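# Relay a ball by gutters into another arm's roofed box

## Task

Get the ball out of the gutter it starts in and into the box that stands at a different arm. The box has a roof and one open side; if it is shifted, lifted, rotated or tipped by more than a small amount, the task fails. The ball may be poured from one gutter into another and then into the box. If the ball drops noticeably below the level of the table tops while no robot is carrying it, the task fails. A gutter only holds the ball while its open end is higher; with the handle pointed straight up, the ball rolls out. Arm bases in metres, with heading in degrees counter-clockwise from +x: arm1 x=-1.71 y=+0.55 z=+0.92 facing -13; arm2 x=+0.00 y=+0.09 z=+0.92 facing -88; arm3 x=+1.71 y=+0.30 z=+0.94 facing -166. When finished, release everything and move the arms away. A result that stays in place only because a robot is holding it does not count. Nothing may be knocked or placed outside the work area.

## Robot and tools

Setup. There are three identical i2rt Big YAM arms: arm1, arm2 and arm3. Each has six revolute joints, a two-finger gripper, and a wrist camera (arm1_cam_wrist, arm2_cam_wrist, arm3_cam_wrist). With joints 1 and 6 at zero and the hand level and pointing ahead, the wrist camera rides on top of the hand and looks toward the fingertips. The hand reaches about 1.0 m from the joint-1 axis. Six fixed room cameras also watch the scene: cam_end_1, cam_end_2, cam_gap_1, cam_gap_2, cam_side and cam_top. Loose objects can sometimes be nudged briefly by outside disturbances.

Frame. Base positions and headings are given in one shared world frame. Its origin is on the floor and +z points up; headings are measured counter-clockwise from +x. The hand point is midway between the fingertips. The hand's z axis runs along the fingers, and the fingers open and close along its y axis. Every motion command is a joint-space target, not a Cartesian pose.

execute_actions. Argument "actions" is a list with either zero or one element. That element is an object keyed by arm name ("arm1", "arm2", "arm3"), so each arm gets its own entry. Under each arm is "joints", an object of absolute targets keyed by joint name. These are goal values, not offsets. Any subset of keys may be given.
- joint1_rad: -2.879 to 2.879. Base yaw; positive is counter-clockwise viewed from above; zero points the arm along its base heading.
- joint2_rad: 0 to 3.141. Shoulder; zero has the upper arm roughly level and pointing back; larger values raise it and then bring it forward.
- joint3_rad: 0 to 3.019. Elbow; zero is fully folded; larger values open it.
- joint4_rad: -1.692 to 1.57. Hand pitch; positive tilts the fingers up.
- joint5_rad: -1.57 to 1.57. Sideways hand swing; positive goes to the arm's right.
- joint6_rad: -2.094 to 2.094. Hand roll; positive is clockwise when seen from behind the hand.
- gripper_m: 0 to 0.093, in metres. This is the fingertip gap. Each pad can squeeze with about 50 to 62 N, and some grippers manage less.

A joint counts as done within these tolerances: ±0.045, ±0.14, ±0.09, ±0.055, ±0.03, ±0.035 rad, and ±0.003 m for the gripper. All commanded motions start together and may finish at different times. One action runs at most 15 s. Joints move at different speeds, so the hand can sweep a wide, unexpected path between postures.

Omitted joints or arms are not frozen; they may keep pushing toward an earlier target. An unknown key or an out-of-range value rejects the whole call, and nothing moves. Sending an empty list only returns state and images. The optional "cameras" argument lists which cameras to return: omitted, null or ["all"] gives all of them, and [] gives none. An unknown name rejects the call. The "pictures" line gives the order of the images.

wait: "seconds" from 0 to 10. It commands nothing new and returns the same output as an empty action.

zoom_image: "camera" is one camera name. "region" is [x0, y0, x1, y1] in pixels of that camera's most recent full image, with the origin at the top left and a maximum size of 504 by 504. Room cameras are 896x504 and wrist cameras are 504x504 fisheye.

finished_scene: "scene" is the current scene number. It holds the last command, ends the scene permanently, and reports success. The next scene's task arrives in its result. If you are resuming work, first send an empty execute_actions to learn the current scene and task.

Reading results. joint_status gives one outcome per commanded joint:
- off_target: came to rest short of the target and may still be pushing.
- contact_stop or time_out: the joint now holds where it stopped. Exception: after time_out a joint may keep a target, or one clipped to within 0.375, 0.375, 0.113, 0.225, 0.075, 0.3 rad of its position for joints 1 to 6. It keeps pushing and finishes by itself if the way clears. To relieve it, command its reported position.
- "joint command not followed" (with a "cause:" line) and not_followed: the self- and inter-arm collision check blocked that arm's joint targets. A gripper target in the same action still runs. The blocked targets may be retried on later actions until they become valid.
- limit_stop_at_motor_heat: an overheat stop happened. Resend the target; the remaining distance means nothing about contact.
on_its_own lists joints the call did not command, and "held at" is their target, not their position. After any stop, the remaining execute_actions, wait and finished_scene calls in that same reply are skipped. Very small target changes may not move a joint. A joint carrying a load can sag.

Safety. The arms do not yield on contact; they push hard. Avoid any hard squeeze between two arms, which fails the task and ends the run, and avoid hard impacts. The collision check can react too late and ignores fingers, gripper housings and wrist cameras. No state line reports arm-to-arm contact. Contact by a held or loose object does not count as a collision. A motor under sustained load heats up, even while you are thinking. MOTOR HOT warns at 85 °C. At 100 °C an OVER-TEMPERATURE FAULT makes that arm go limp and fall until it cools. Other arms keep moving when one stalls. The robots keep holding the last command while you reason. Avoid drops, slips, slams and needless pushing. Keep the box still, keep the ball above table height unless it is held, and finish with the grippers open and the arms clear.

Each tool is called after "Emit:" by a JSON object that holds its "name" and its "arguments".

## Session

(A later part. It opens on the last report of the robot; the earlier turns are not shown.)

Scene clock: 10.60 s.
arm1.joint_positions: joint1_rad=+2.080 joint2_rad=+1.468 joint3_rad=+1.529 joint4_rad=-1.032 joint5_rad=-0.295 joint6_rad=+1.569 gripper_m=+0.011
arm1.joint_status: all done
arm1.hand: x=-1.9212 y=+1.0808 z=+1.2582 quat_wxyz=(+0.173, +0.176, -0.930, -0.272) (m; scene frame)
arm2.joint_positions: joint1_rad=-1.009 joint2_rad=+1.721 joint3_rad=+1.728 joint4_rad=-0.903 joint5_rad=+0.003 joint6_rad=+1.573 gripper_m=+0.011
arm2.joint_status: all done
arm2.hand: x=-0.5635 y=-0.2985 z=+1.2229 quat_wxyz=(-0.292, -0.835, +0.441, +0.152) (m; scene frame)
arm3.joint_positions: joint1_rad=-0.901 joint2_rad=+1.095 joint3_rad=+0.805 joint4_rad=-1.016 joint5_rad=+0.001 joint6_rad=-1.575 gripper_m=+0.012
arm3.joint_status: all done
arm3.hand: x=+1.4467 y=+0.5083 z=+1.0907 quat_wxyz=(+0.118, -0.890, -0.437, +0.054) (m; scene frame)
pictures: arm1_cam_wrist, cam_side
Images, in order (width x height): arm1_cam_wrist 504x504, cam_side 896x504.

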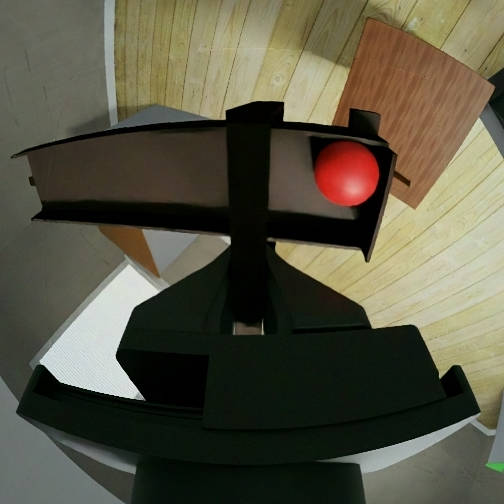

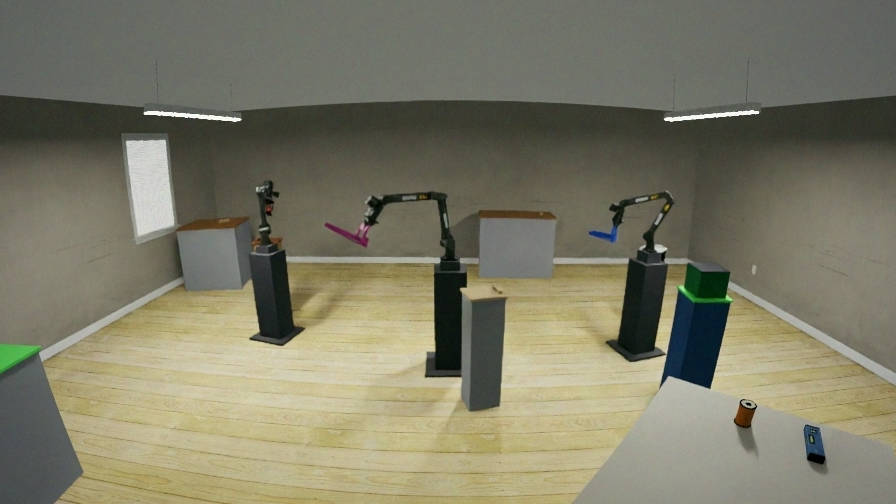

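Emit:
{"name": "execute_actions", "arguments": {"actions": [{"arm1":{"joints":{"joint1_rad":-0.012,"joint2_rad":1.62,"joint3_rad":2.05,"joint4_rad":-1.2,"joint5_rad":0}},"arm2":{"joints":{"joint1_rad":-1.848,"joint2_rad":2.015,"joint4_rad":-0.915}},"arm3":{"joints":{"joint1_rad":1.3}}}], "cameras": ["arm1_cam_wrist","arm3_cam_wrist","cam_side","cam_end_1","cam_end_2","cam_gap_1","cam_top"]}}

Scene clock: 13.00 s.
arm1.joint_positions: joint1_rad=-0.022 joint2_rad=+1.645 joint3_rad=+1.991 joint4_rad=-1.195 joint5_rad=+0.002 joint6_rad=+1.570 gripper_m=+0.011
arm1.joint_status: all done
arm1.hand: x=-1.1019 y=+0.3864 z=+1.3720 quat_wxyz=(-0.282, -0.740, -0.569, -0.221) (m; scene frame)
arm2.joint_positions: joint1_rad=-1.840 joint2_rad=+2.042 joint3_rad=+1.733 joint4_rad=-0.914 joint5_rad=+0.000 joint6_rad=+1.577 gripper_m=+0.011
arm2.joint_status: all done
arm2.hand: x=-0.6842 y=+0.2451 z=+1.0045 quat_wxyz=(-0.106, -0.611, +0.773, +0.131) (m; scene frame)
arm3.joint_positions: joint1_rad=+1.300 joint2_rad=+1.095 joint3_rad=+0.805 joint4_rad=-1.016 joint5_rad=+0.001 joint6_rad=-1.575 gripper_m=+0.012
arm3.joint_status: all done
arm3.hand: x=+1.7021 y=-0.0395 z=+1.0914 quat_wxyz=(-0.001, -0.015, -0.991, +0.131) (m; scene frame)
pictures: arm1_cam_wrist, arm3_cam_wrist, cam_end_1, cam_end_2, cam_gap_1, cam_side, cam_top
Images, in order (width x height): arm1_cam_wrist 504x504, arm3_cam_wrist 504x504, cam_end_1 896x504, cam_end_2 896x504, cam_gap_1 896x504, cam_side 896x504, cam_top 896x504.

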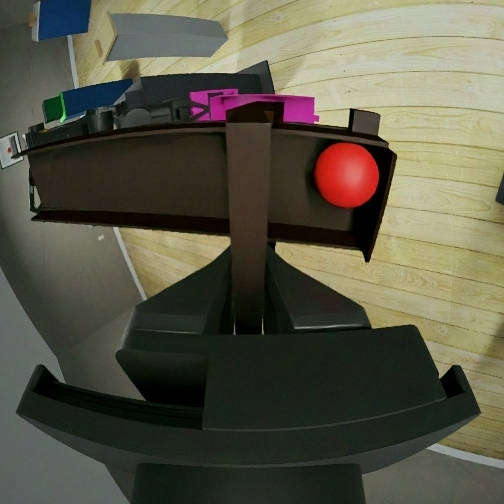

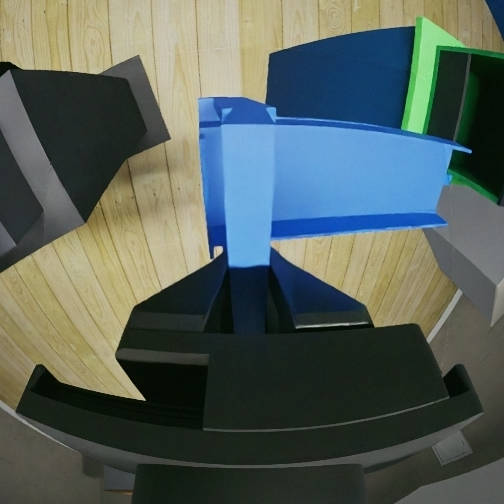

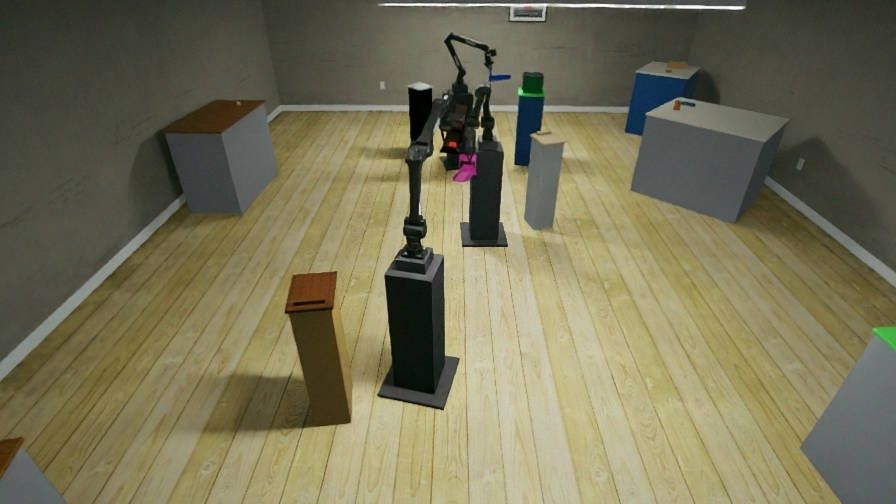

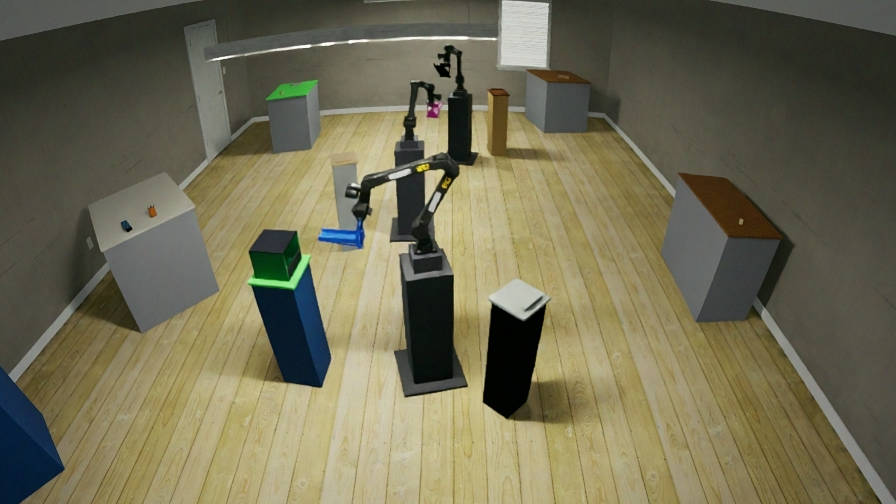

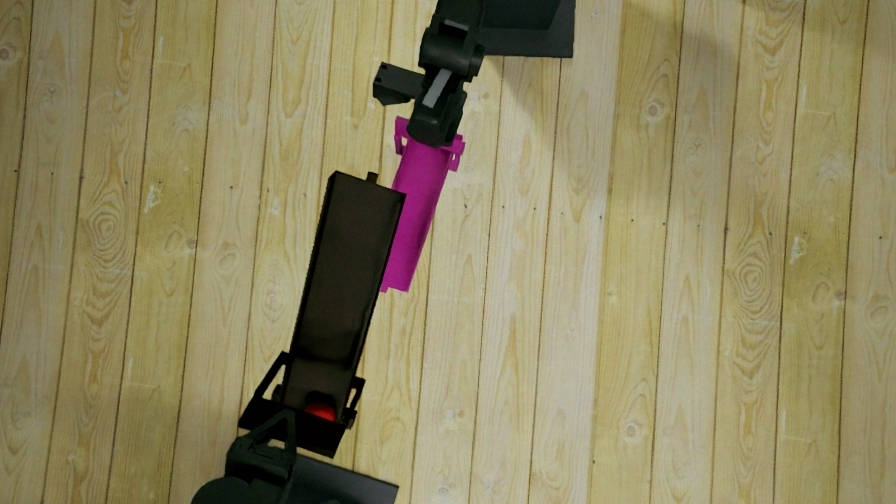

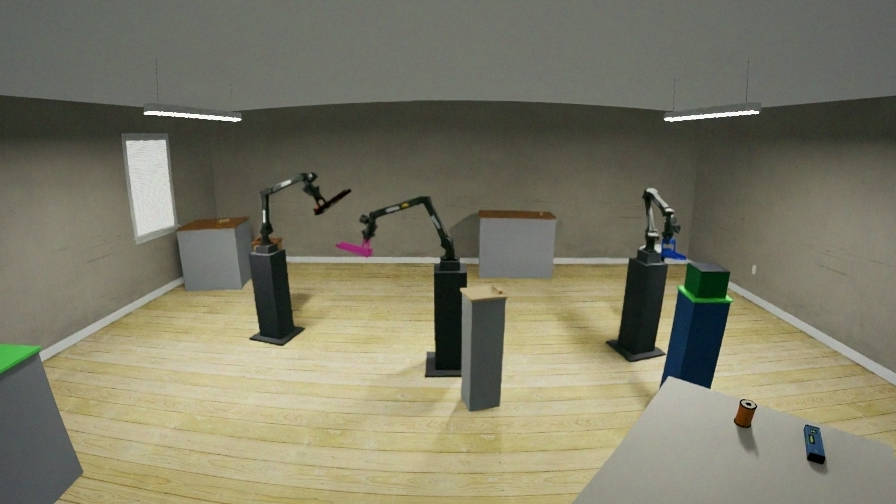

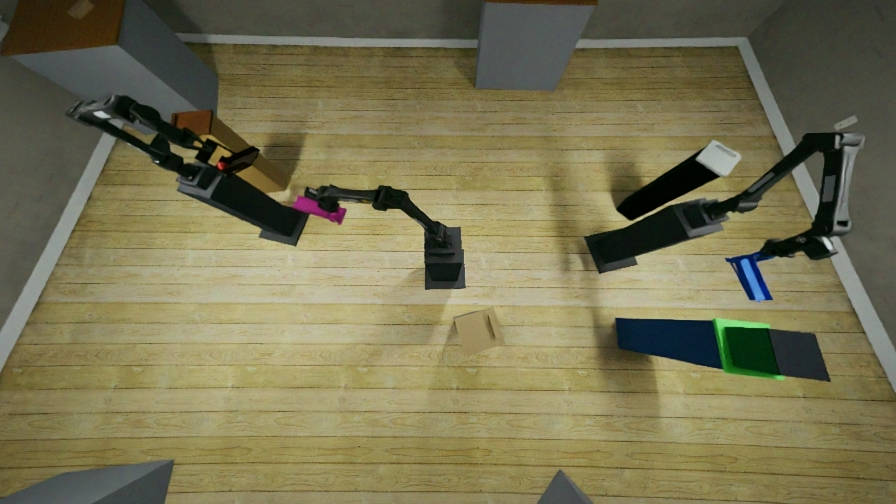

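Emit:
{"name": "zoom_image", "arguments": {"camera": "arm3_cam_wrist", "region": [384, 0, 504, 240]}}

Emit:
{"name": "zoom_image", "arguments": {"camera": "cam_end_2", "region": [235, 200, 385, 300]}}

Emit:
{"name": "zoom_image", "arguments": {"camera": "cam_end_1", "region": [475, 50, 555, 110]}}

Region (384, 0, 504, 240) of arm3_cam_wrist's 504x504 image, scaled by 2.100, with more detail than that image has.

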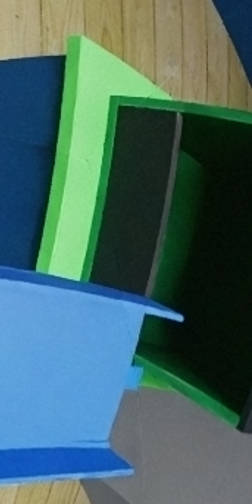

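Region (235, 200, 385, 300) of cam_end_2's 896x504 image, scaled by 3.360, with more detail than that image has.

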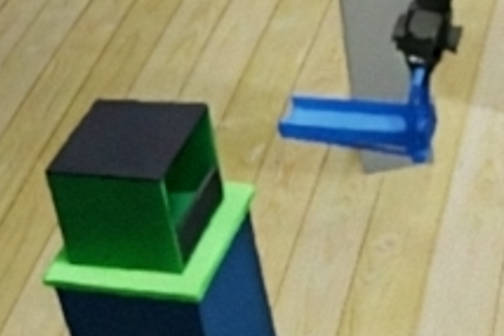

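Region (475, 50, 555, 110) of cam_end_1's 896x504 image, scaled by 6.300, with more detail than that image has; it fills the top 378 rows of this view, and the rest is white.

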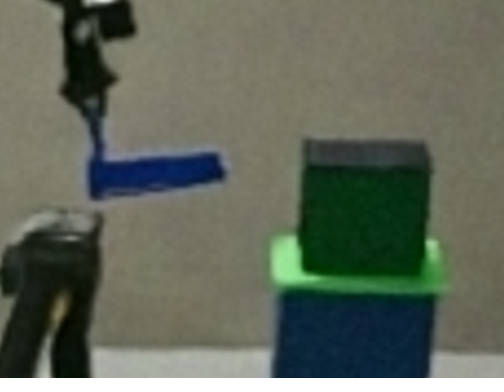

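Emit:
{"name": "execute_actions", "arguments": {"actions": [{"arm1":{"joints":{"joint2_rad":1.95,"joint4_rad":-1.315}},"arm2":{"joints":{"joint1_rad":-1.865}},"arm3":{"joints":{"joint1_rad":1.41,"joint2_rad":1.42,"joint3_rad":1.06,"joint4_rad":-0.905}}}], "cameras": ["arm1_cam_wrist","arm3_cam_wrist","cam_side","cam_end_1","cam_end_2","cam_gap_1"]}}

Emit:
{"name": "zoom_image", "arguments": {"camera": "cam_side", "region": [300, 200, 400, 270]}}

Scene clock: 15.47 s.
arm1.joint_positions: joint1_rad=-0.022 joint2_rad=+1.952 joint3_rad=+2.011 joint4_rad=-1.309 joint5_rad=+0.002 joint6_rad=+1.570 gripper_m=+0.012
arm1.joint_status: all done
arm1.hand: x=-1.0558 y=+0.3763 z=+1.1703 quat_wxyz=(-0.128, -0.781, -0.602, -0.104) (m; scene frame)
arm2.joint_positions: joint1_rad=-1.858 joint2_rad=+2.042 joint3_rad=+1.733 joint4_rad=-0.914 joint5_rad=+0.000 joint6_rad=+1.577 gripper_m=+0.011
arm2.joint_status: all done
arm2.hand: x=-0.6811 y=+0.2579 z=+1.0045 quat_wxyz=(-0.105, -0.604, +0.779, +0.132) (m; scene frame)
arm3.joint_positions: joint1_rad=+1.413 joint2_rad=+1.427 joint3_rad=+0.998 joint4_rad=-0.910 joint5_rad=+0.001 joint6_rad=-1.576 gripper_m=+0.012
arm3.joint_status: all done
arm3.hand: x=+1.7486 y=-0.1375 z=+1.0563 quat_wxyz=(-0.008, +0.042, -0.993, +0.114) (m; scene frame)
pictures: arm1_cam_wrist, arm3_cam_wrist, cam_end_1, cam_end_2, cam_gap_1, cam_side
Images, in order (width x height): arm1_cam_wrist 504x504, arm3_cam_wrist 504x504, cam_end_1 896x504, cam_end_2 896x504, cam_gap_1 896x504, cam_side 896x504.

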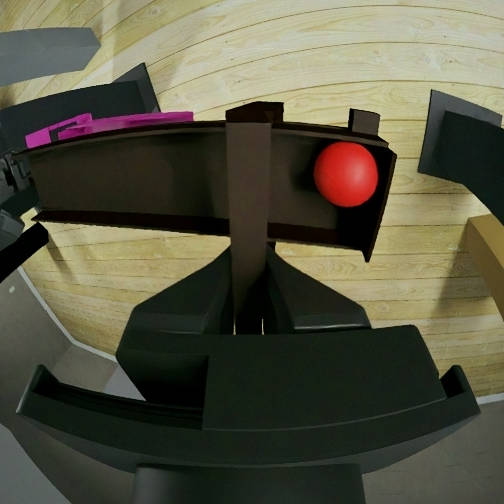

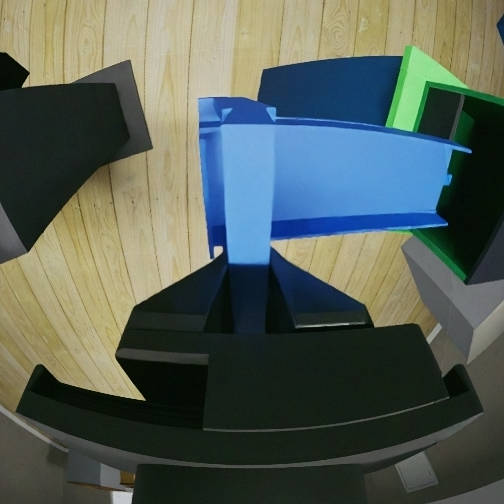

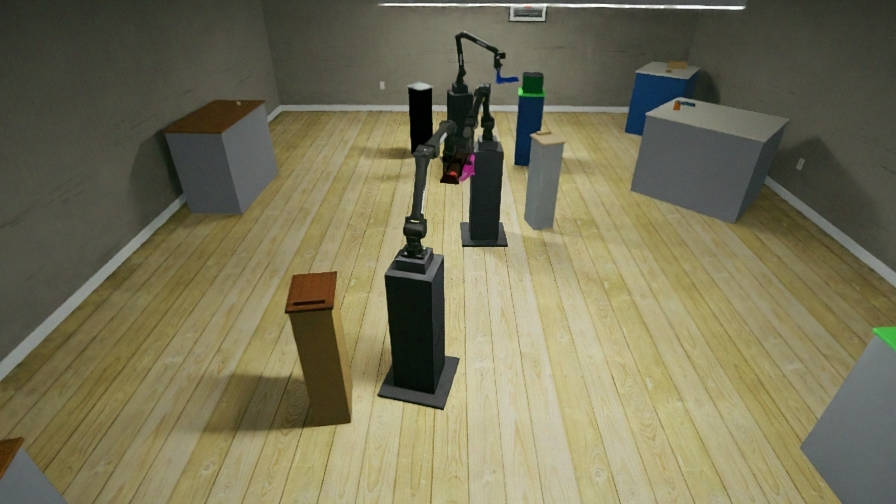

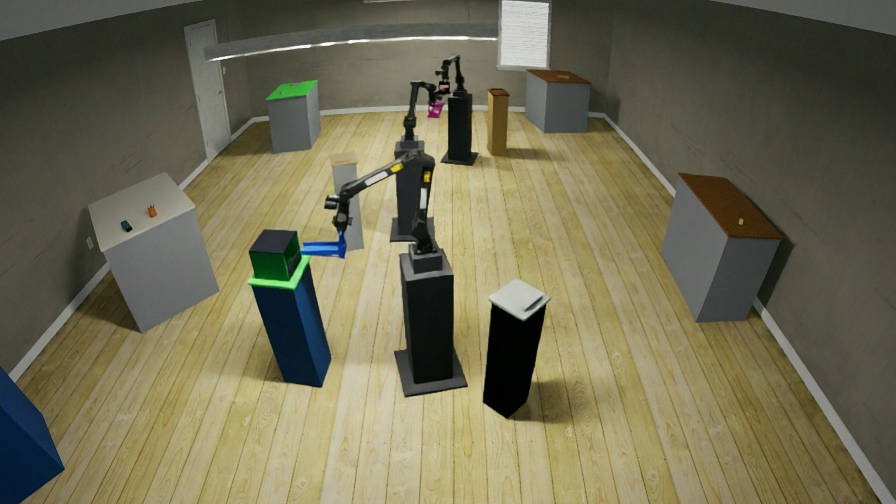

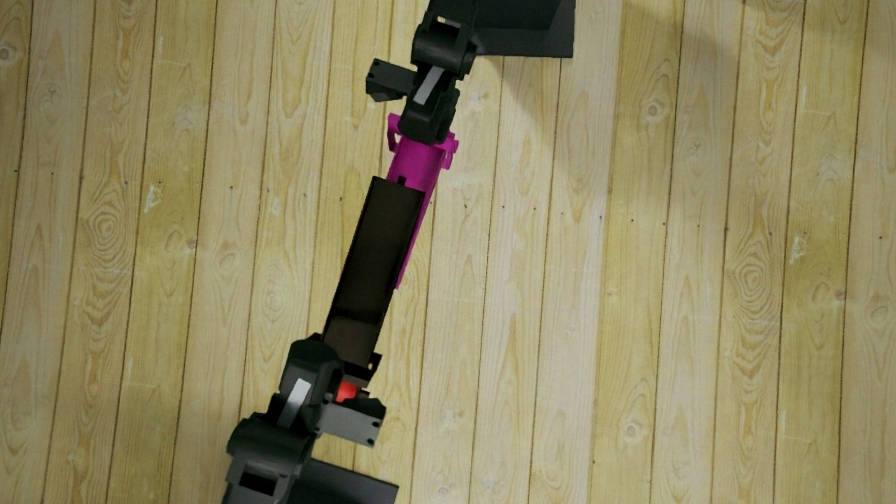

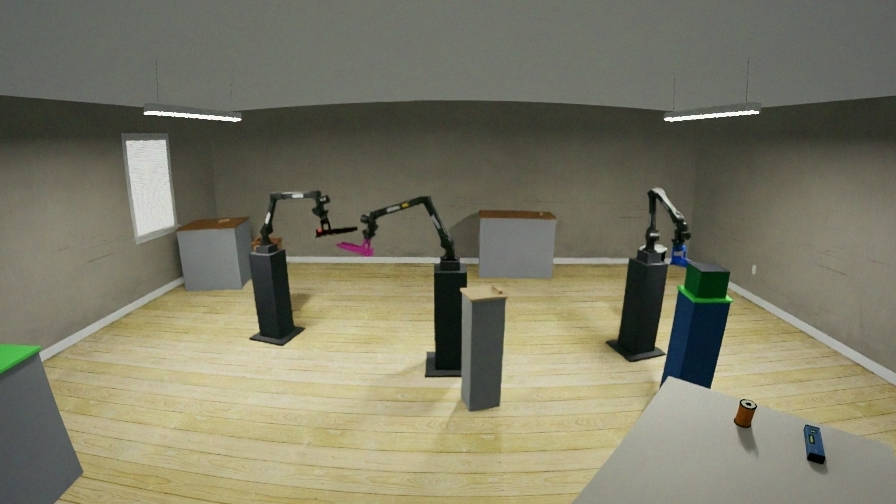

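Region (300, 200, 400, 270) of cam_side's 896x504 image, scaled by 5.040, with more detail than that image has; it fills the top 353 rows of this view, and the rest is white.

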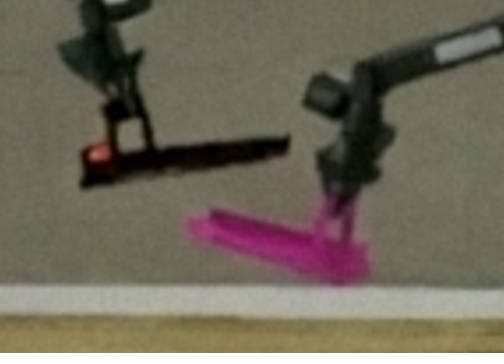

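Emit:
{"name": "zoom_image", "arguments": {"camera": "cam_gap_1", "region": [300, 100, 500, 320]}}

Emit:
{"name": "zoom_image", "arguments": {"camera": "cam_end_2", "region": [235, 200, 385, 300]}}

Emit:
{"name": "zoom_image", "arguments": {"camera": "cam_end_1", "region": [475, 50, 555, 110]}}

Emit:
{"name": "zoom_image", "arguments": {"camera": "arm3_cam_wrist", "region": [374, 40, 504, 300]}}

Region (300, 100, 500, 320) of cam_gap_1's 896x504 image, scaled by 2.291, with more detail than that image has; it fills the left 458 columns of this view, and the rest is white.

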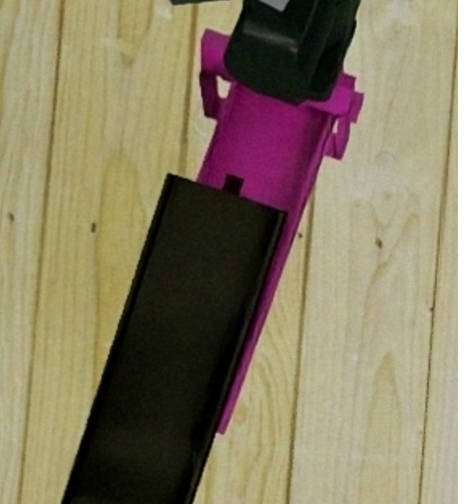

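Region (235, 200, 385, 300) of cam_end_2's 896x504 image, scaled by 3.360, with more detail than that image has.

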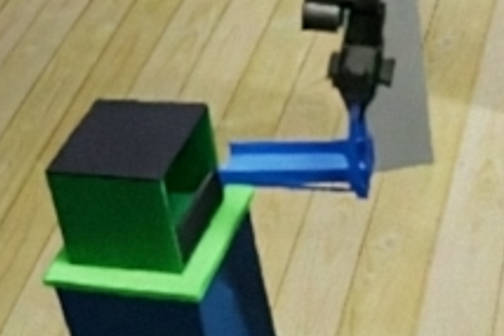

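Region (475, 50, 555, 110) of cam_end_1's 896x504 image, scaled by 6.300, with more detail than that image has; it fills the top 378 rows of this view, and the rest is white.

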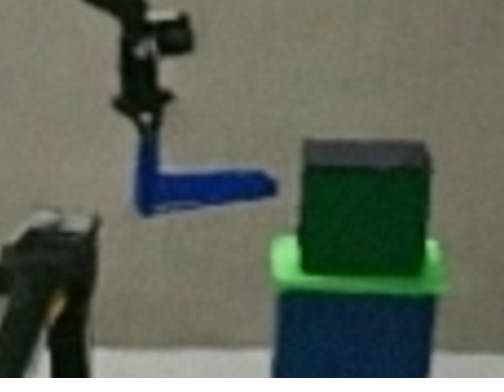

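Region (374, 40, 504, 300) of arm3_cam_wrist's 504x504 image, scaled by 1.938, with more detail than that image has.

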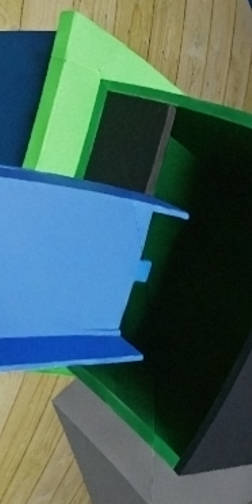

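Emit:
{"name": "execute_actions", "arguments": {"actions": [{"arm1":{"joints":{"joint4_rad":-1.525}},"arm3":{"joints":{"joint2_rad":1.25,"joint3_rad":0.84}}}], "cameras": ["arm1_cam_wrist","arm2_cam_wrist","cam_side","cam_gap_1"]}}

Emit:
{"name": "zoom_image", "arguments": {"camera": "cam_side", "region": [300, 200, 400, 270]}}

Scene clock: 16.97 s.
arm1.joint_positions: joint1_rad=-0.022 joint2_rad=+1.952 joint3_rad=+2.011 joint4_rad=-1.513 joint5_rad=+0.002 joint6_rad=+1.570 gripper_m=+0.012
arm1.joint_status: all done
arm1.hand: x=-1.1030 y=+0.3888 z=+1.1590 quat_wxyz=(-0.048, -0.790, -0.610, -0.042) (m; scene frame)
arm2.joint_positions: joint1_rad=-1.858 joint2_rad=+2.042 joint3_rad=+1.733 joint4_rad=-0.914 joint5_rad=+0.000 joint6_rad=+1.577 gripper_m=+0.011
arm2.joint_status: not commanded
arm2.hand: x=-0.6811 y=+0.2579 z=+1.0045 quat_wxyz=(-0.105, -0.604, +0.779, +0.132) (m; scene frame)
arm3.joint_positions: joint1_rad=+1.413 joint2_rad=+1.248 joint3_rad=+0.843 joint4_rad=-0.908 joint5_rad=+0.001 joint6_rad=-1.576 gripper_m=+0.012
arm3.joint_status: all done
arm3.hand: x=+1.7438 y=-0.0791 z=+1.0626 quat_wxyz=(-0.008, +0.042, -0.991, +0.127) (m; scene frame)
pictures: arm1_cam_wrist, arm2_cam_wrist, cam_gap_1, cam_side
Images, in order (width x height): arm1_cam_wrist 504x504, arm2_cam_wrist 504x504, cam_gap_1 896x504, cam_side 896x504.

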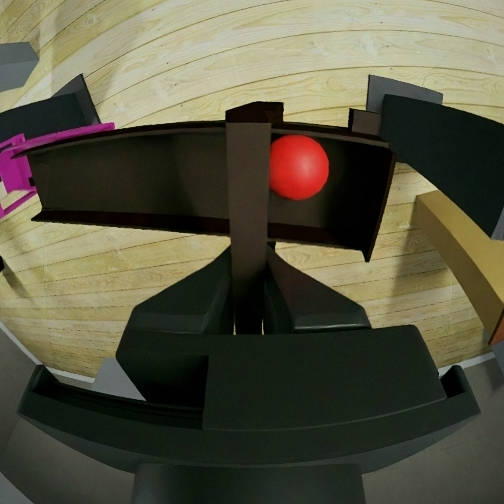

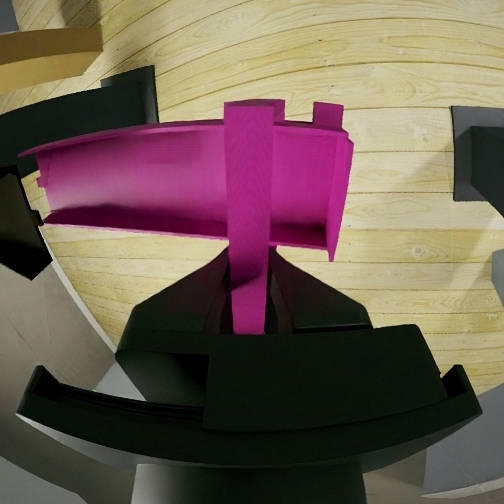

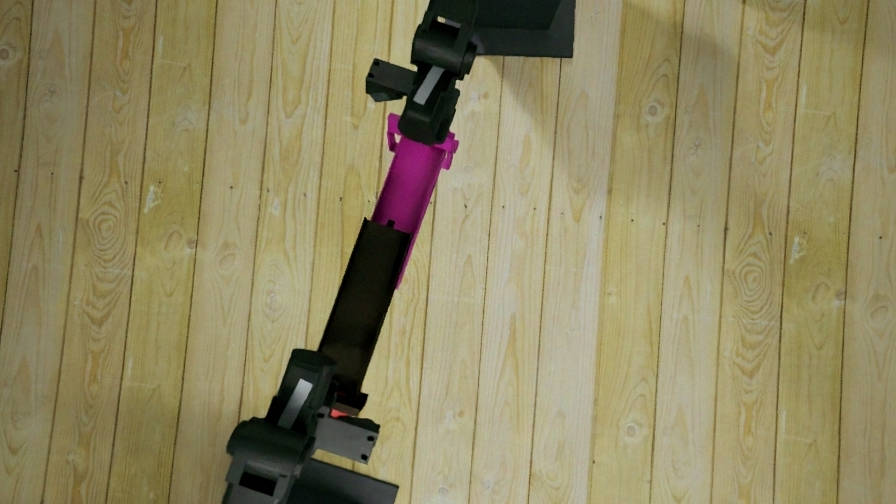

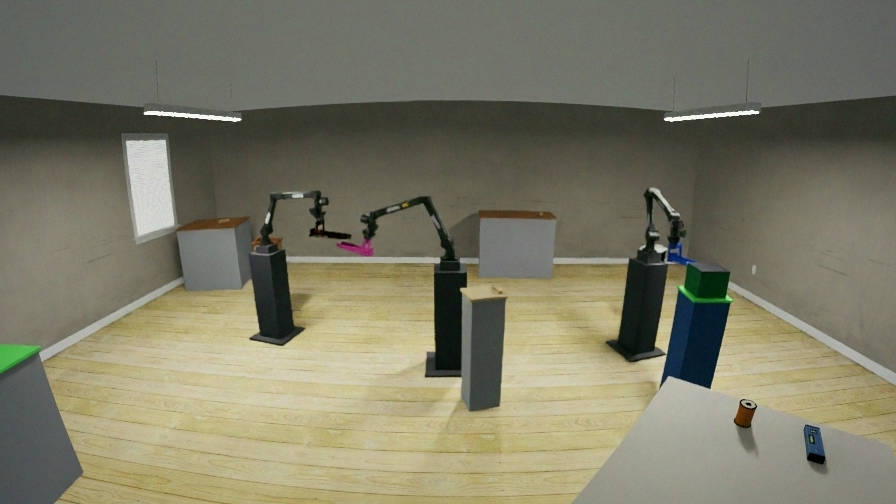

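Region (300, 200, 400, 270) of cam_side's 896x504 image, scaled by 5.040, with more detail than that image has; it fills the top 353 rows of this view, and the rest is white.

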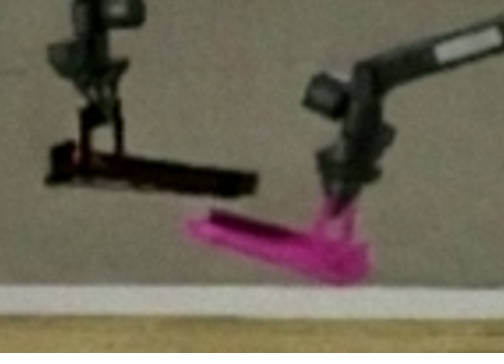

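Emit:
{"name": "wait", "arguments": {"seconds": 1.5}}

Scene clock: 18.50 s.
arm1.joint_positions: joint1_rad=-0.022 joint2_rad=+1.952 joint3_rad=+2.011 joint4_rad=-1.516 joint5_rad=+0.002 joint6_rad=+1.570 gripper_m=+0.012
arm1.joint_status: all done
arm1.hand: x=-1.1036 y=+0.3889 z=+1.1589 quat_wxyz=(-0.047, -0.790, -0.610, -0.041) (m; scene frame)
arm2.joint_positions: joint1_rad=-1.859 joint2_rad=+2.042 joint3_rad=+1.733 joint4_rad=-0.918 joint5_rad=+0.000 joint6_rad=+1.577 gripper_m=+0.011
arm2.joint_status: not commanded
arm2.hand: x=-0.6801 y=+0.2583 z=+1.0042 quat_wxyz=(-0.104, -0.603, +0.780, +0.131) (m; scene frame)
arm3.joint_positions: joint1_rad=+1.413 joint2_rad=+1.248 joint3_rad=+0.843 joint4_rad=-0.908 joint5_rad=+0.001 joint6_rad=-1.576 gripper_m=+0.012
arm3.joint_status: all done
arm3.hand: x=+1.7438 y=-0.0791 z=+1.0626 quat_wxyz=(-0.008, +0.042, -0.991, +0.127) (m; scene frame)
wait: 1.50 s; at rest by 0.23 s
pictures: arm1_cam_wrist, arm2_cam_wrist, arm3_cam_wrist, cam_end_1, cam_end_2, cam_gap_1, cam_gap_2, cam_side, cam_top
Images, in order (width x height): arm1_cam_wrist 504x504, arm2_cam_wrist 504x504, arm3_cam_wrist 504x504, cam_end_1 896x504, cam_end_2 896x504, cam_gap_1 896x504, cam_gap_2 896x504, cam_side 896x504, cam_top 896x504.

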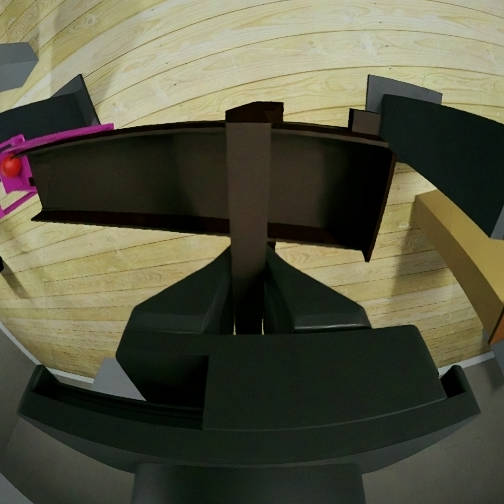

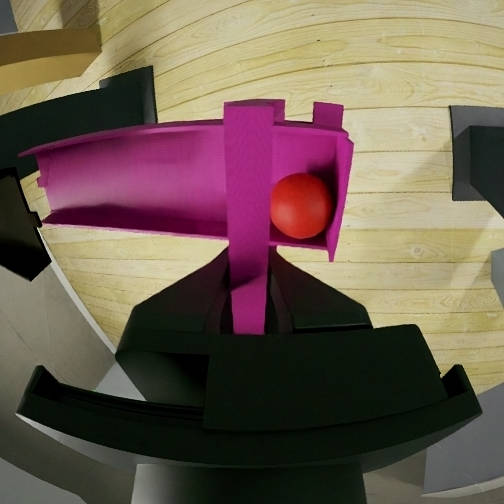

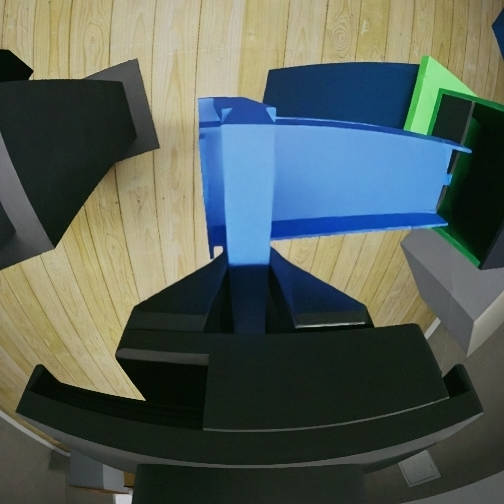

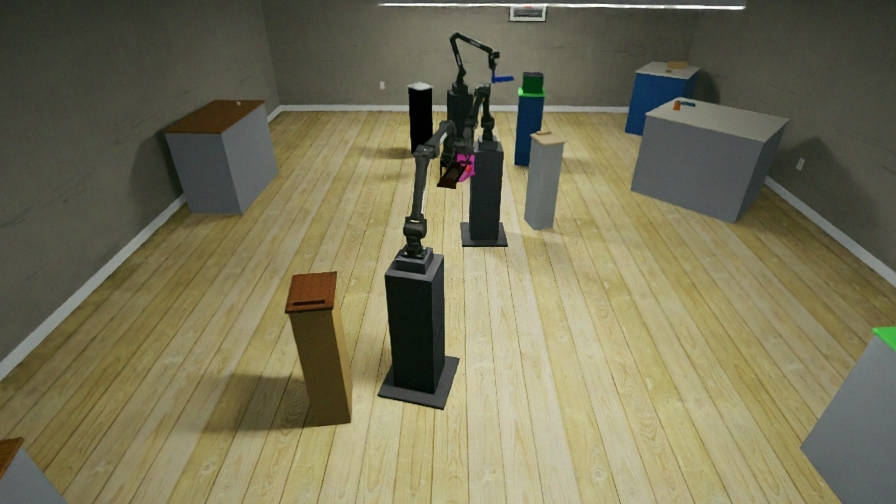

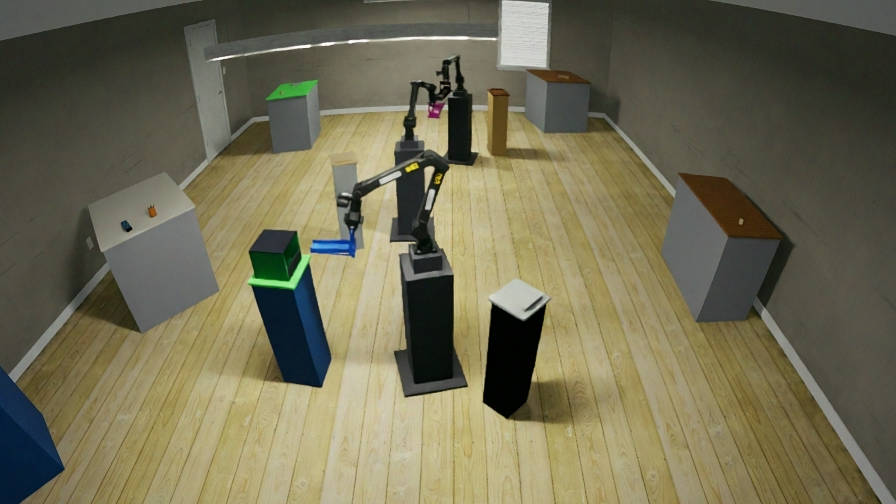

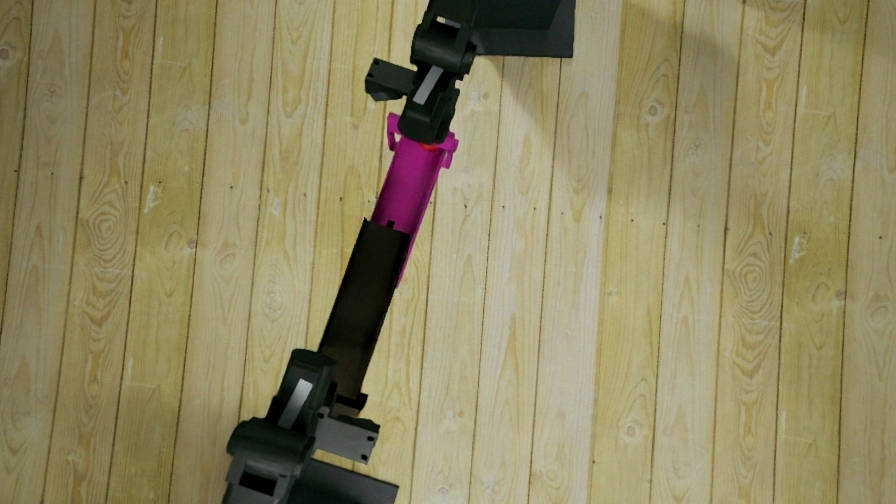

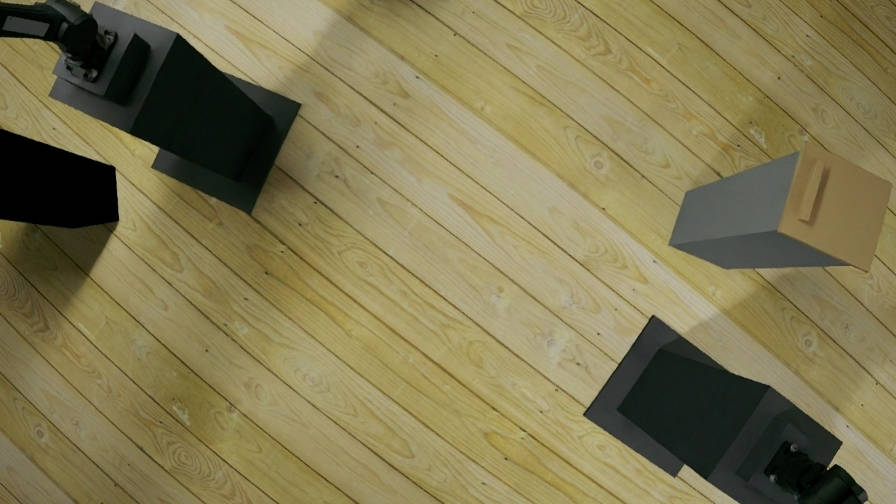

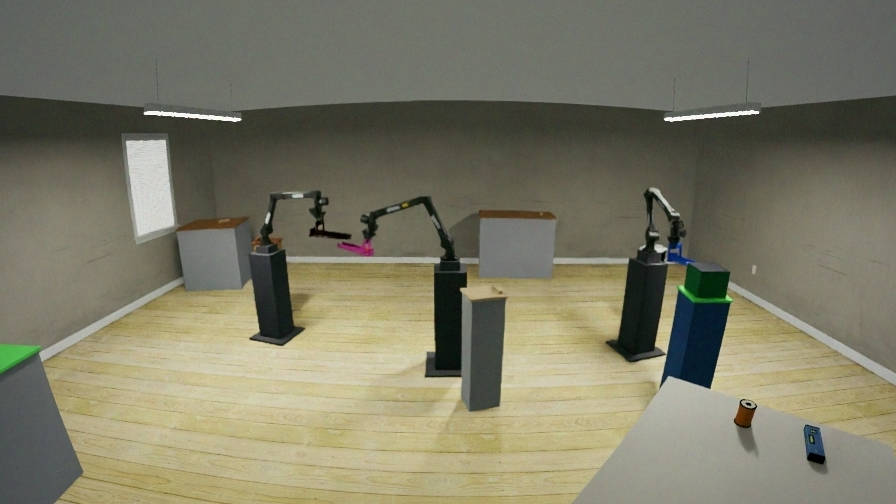

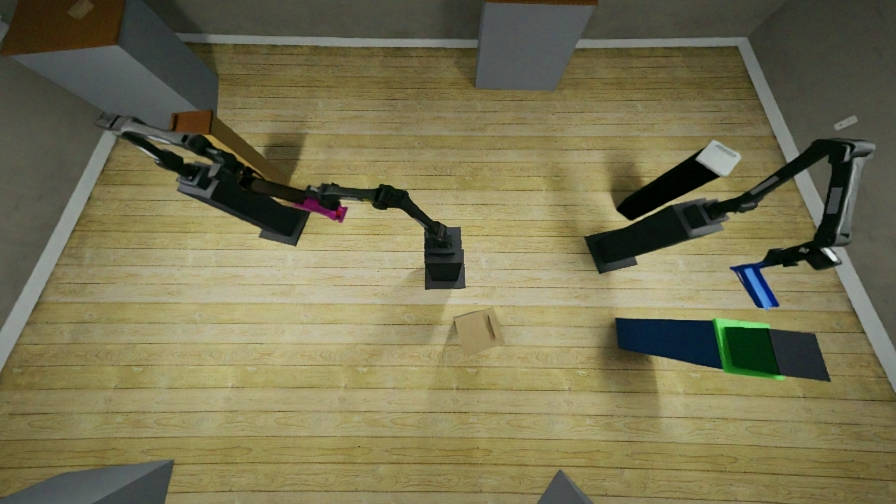

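Emit:
{"name": "execute_actions", "arguments": {"actions": [{"arm1":{"joints":{"joint1_rad":0.5,"joint2_rad":1.75,"joint6_rad":1.15}},"arm2":{"joints":{"joint1_rad":-1.62}},"arm3":{"joints":{"joint1_rad":0.8,"joint3_rad":0.9}}}], "cameras": ["arm2_cam_wrist","cam_top"]}}

Scene clock: 20.37 s.
arm1.joint_positions: joint1_rad=+0.498 joint2_rad=+1.746 joint3_rad=+2.011 joint4_rad=-1.516 joint5_rad=+0.000 joint6_rad=+1.164 gripper_m=+0.011
arm1.joint_status: all done
arm1.hand: x=-1.1396 y=+0.7062 z=+1.2835 quat_wxyz=(-0.124, -0.429, -0.888, -0.109) (m; scene frame)
arm2.joint_positions: joint1_rad=-1.629 joint2_rad=+2.042 joint3_rad=+1.733 joint4_rad=-0.918 joint5_rad=-0.002 joint6_rad=+1.578 gripper_m=+0.011
arm2.joint_status: all done
arm2.hand: x=-0.7014 y=+0.0983 z=+1.0045 quat_wxyz=(-0.119, -0.689, +0.705, +0.117) (m; scene frame)
arm3.joint_positions: joint1_rad=+0.799 joint2_rad=+1.248 joint3_rad=+0.843 joint4_rad=-0.908 joint5_rad=+0.001 joint6_rad=-1.576 gripper_m=+0.012
arm3.joint_status: all done
arm3.hand: x=+1.5205 y=-0.0273 z=+1.0610 quat_wxyz=(+0.031, -0.259, -0.958, +0.122) (m; scene frame)
pictures: arm2_cam_wrist, cam_top
Images, in order (width x height): arm2_cam_wrist 504x504, cam_top 896x504.

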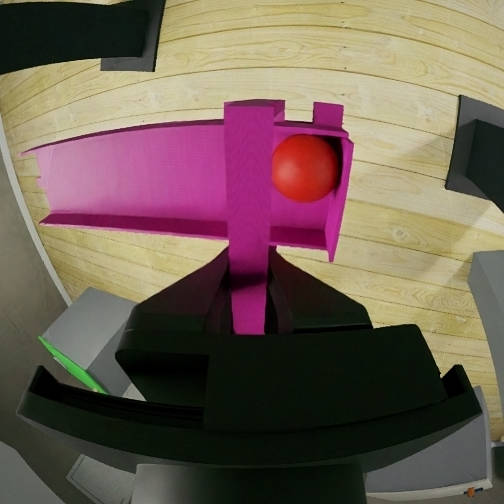

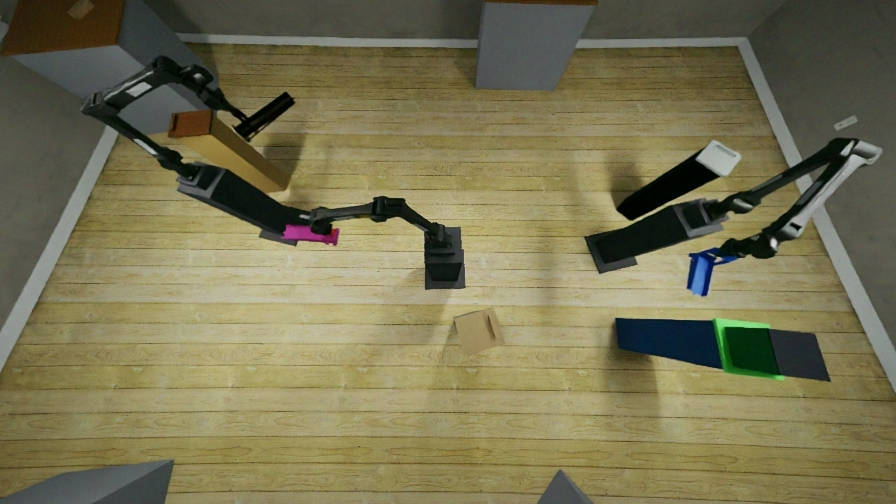

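Emit:
{"name": "execute_actions", "arguments": {"actions": [{"arm1":{"joints":{"joint1_rad":2.078,"joint2_rad":1.69,"joint3_rad":1.41,"joint4_rad":-1.22,"joint5_rad":-0.24,"joint6_rad":0.142}},"arm2":{"joints":{"joint1_rad":1.65,"joint2_rad":1.78,"joint3_rad":2.05,"joint4_rad":-1.0}},"arm3":{"joints":{"joint1_rad":-0.126,"joint2_rad":2.025,"joint3_rad":1.77,"joint4_rad":-0.9}}}], "cameras": ["arm1_cam_wrist","arm2_cam_wrist","cam_side","cam_gap_2"]}}

Scene clock: 23.97 s.
arm1.joint_positions: joint1_rad=+2.085 joint2_rad=+1.704 joint3_rad=+1.414 joint4_rad=-1.227 joint5_rad=-0.238 joint6_rad=+0.156 gripper_m=+0.011
arm1.joint_status: all done
arm1.hand: x=-1.8991 y=+1.0377 z=+1.0646 quat_wxyz=(+0.079, +0.747, -0.655, -0.083) (m; scene frame)
arm2.joint_positions: joint1_rad=+1.656 joint2_rad=+1.826 joint3_rad=+2.029 joint4_rad=-1.004 joint5_rad=-0.003 joint6_rad=+1.579 gripper_m=+0.011
arm2.joint_status: all done
arm2.hand: x=+0.7202 y=+0.1799 z=+1.3043 quat_wxyz=(-0.249, -0.614, -0.693, -0.285) (m; scene frame)
arm3.joint_positions: joint1_rad=-0.120 joint2_rad=+2.041 joint3_rad=+1.693 joint4_rad=-0.898 joint5_rad=+0.002 joint6_rad=-1.577 gripper_m=+0.012
arm3.joint_status: all done
arm3.hand: x=+1.0278 y=+0.2186 z=+1.0088 quat_wxyz=(+0.106, -0.653, -0.740, +0.116) (m; scene frame)
pictures: arm1_cam_wrist, arm2_cam_wrist, cam_gap_2, cam_side
Images, in order (width x height): arm1_cam_wrist 504x504, arm2_cam_wrist 504x504, cam_gap_2 896x504, cam_side 896x504.

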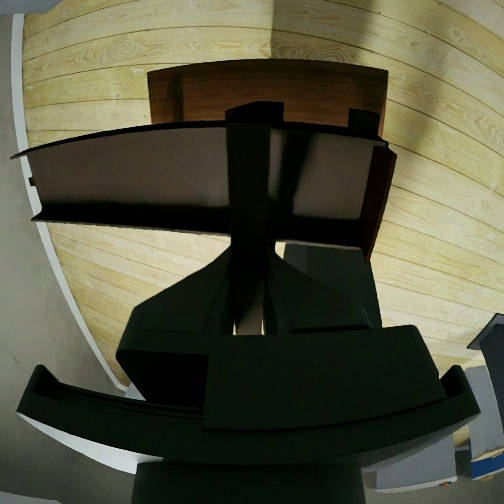

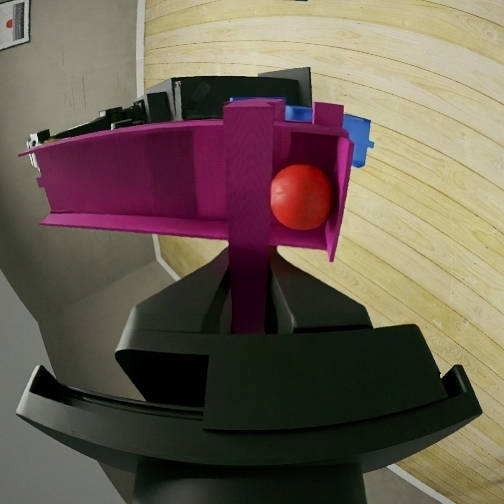

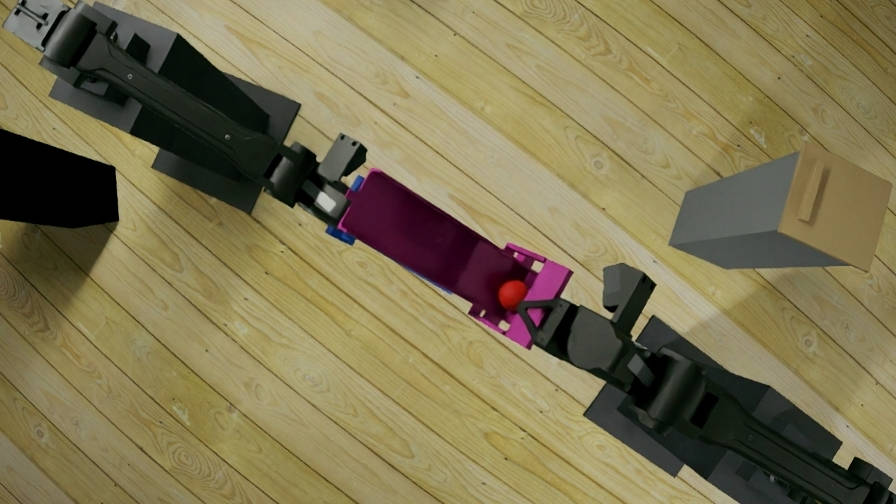

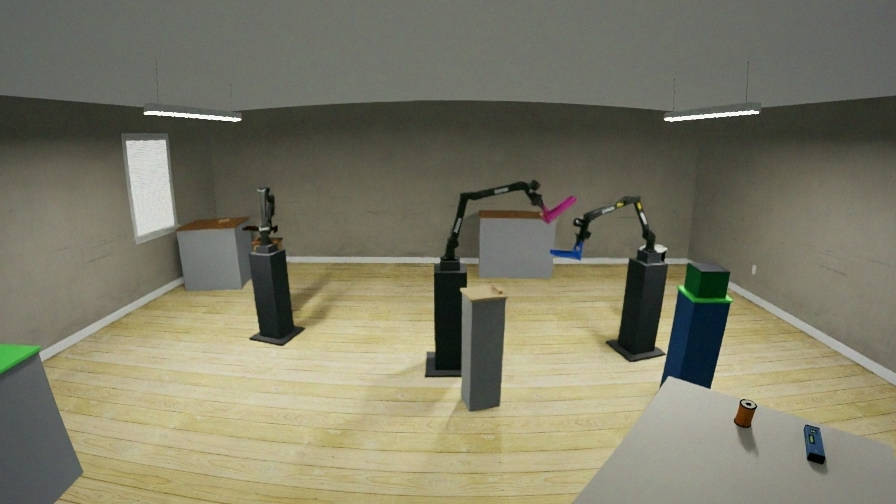

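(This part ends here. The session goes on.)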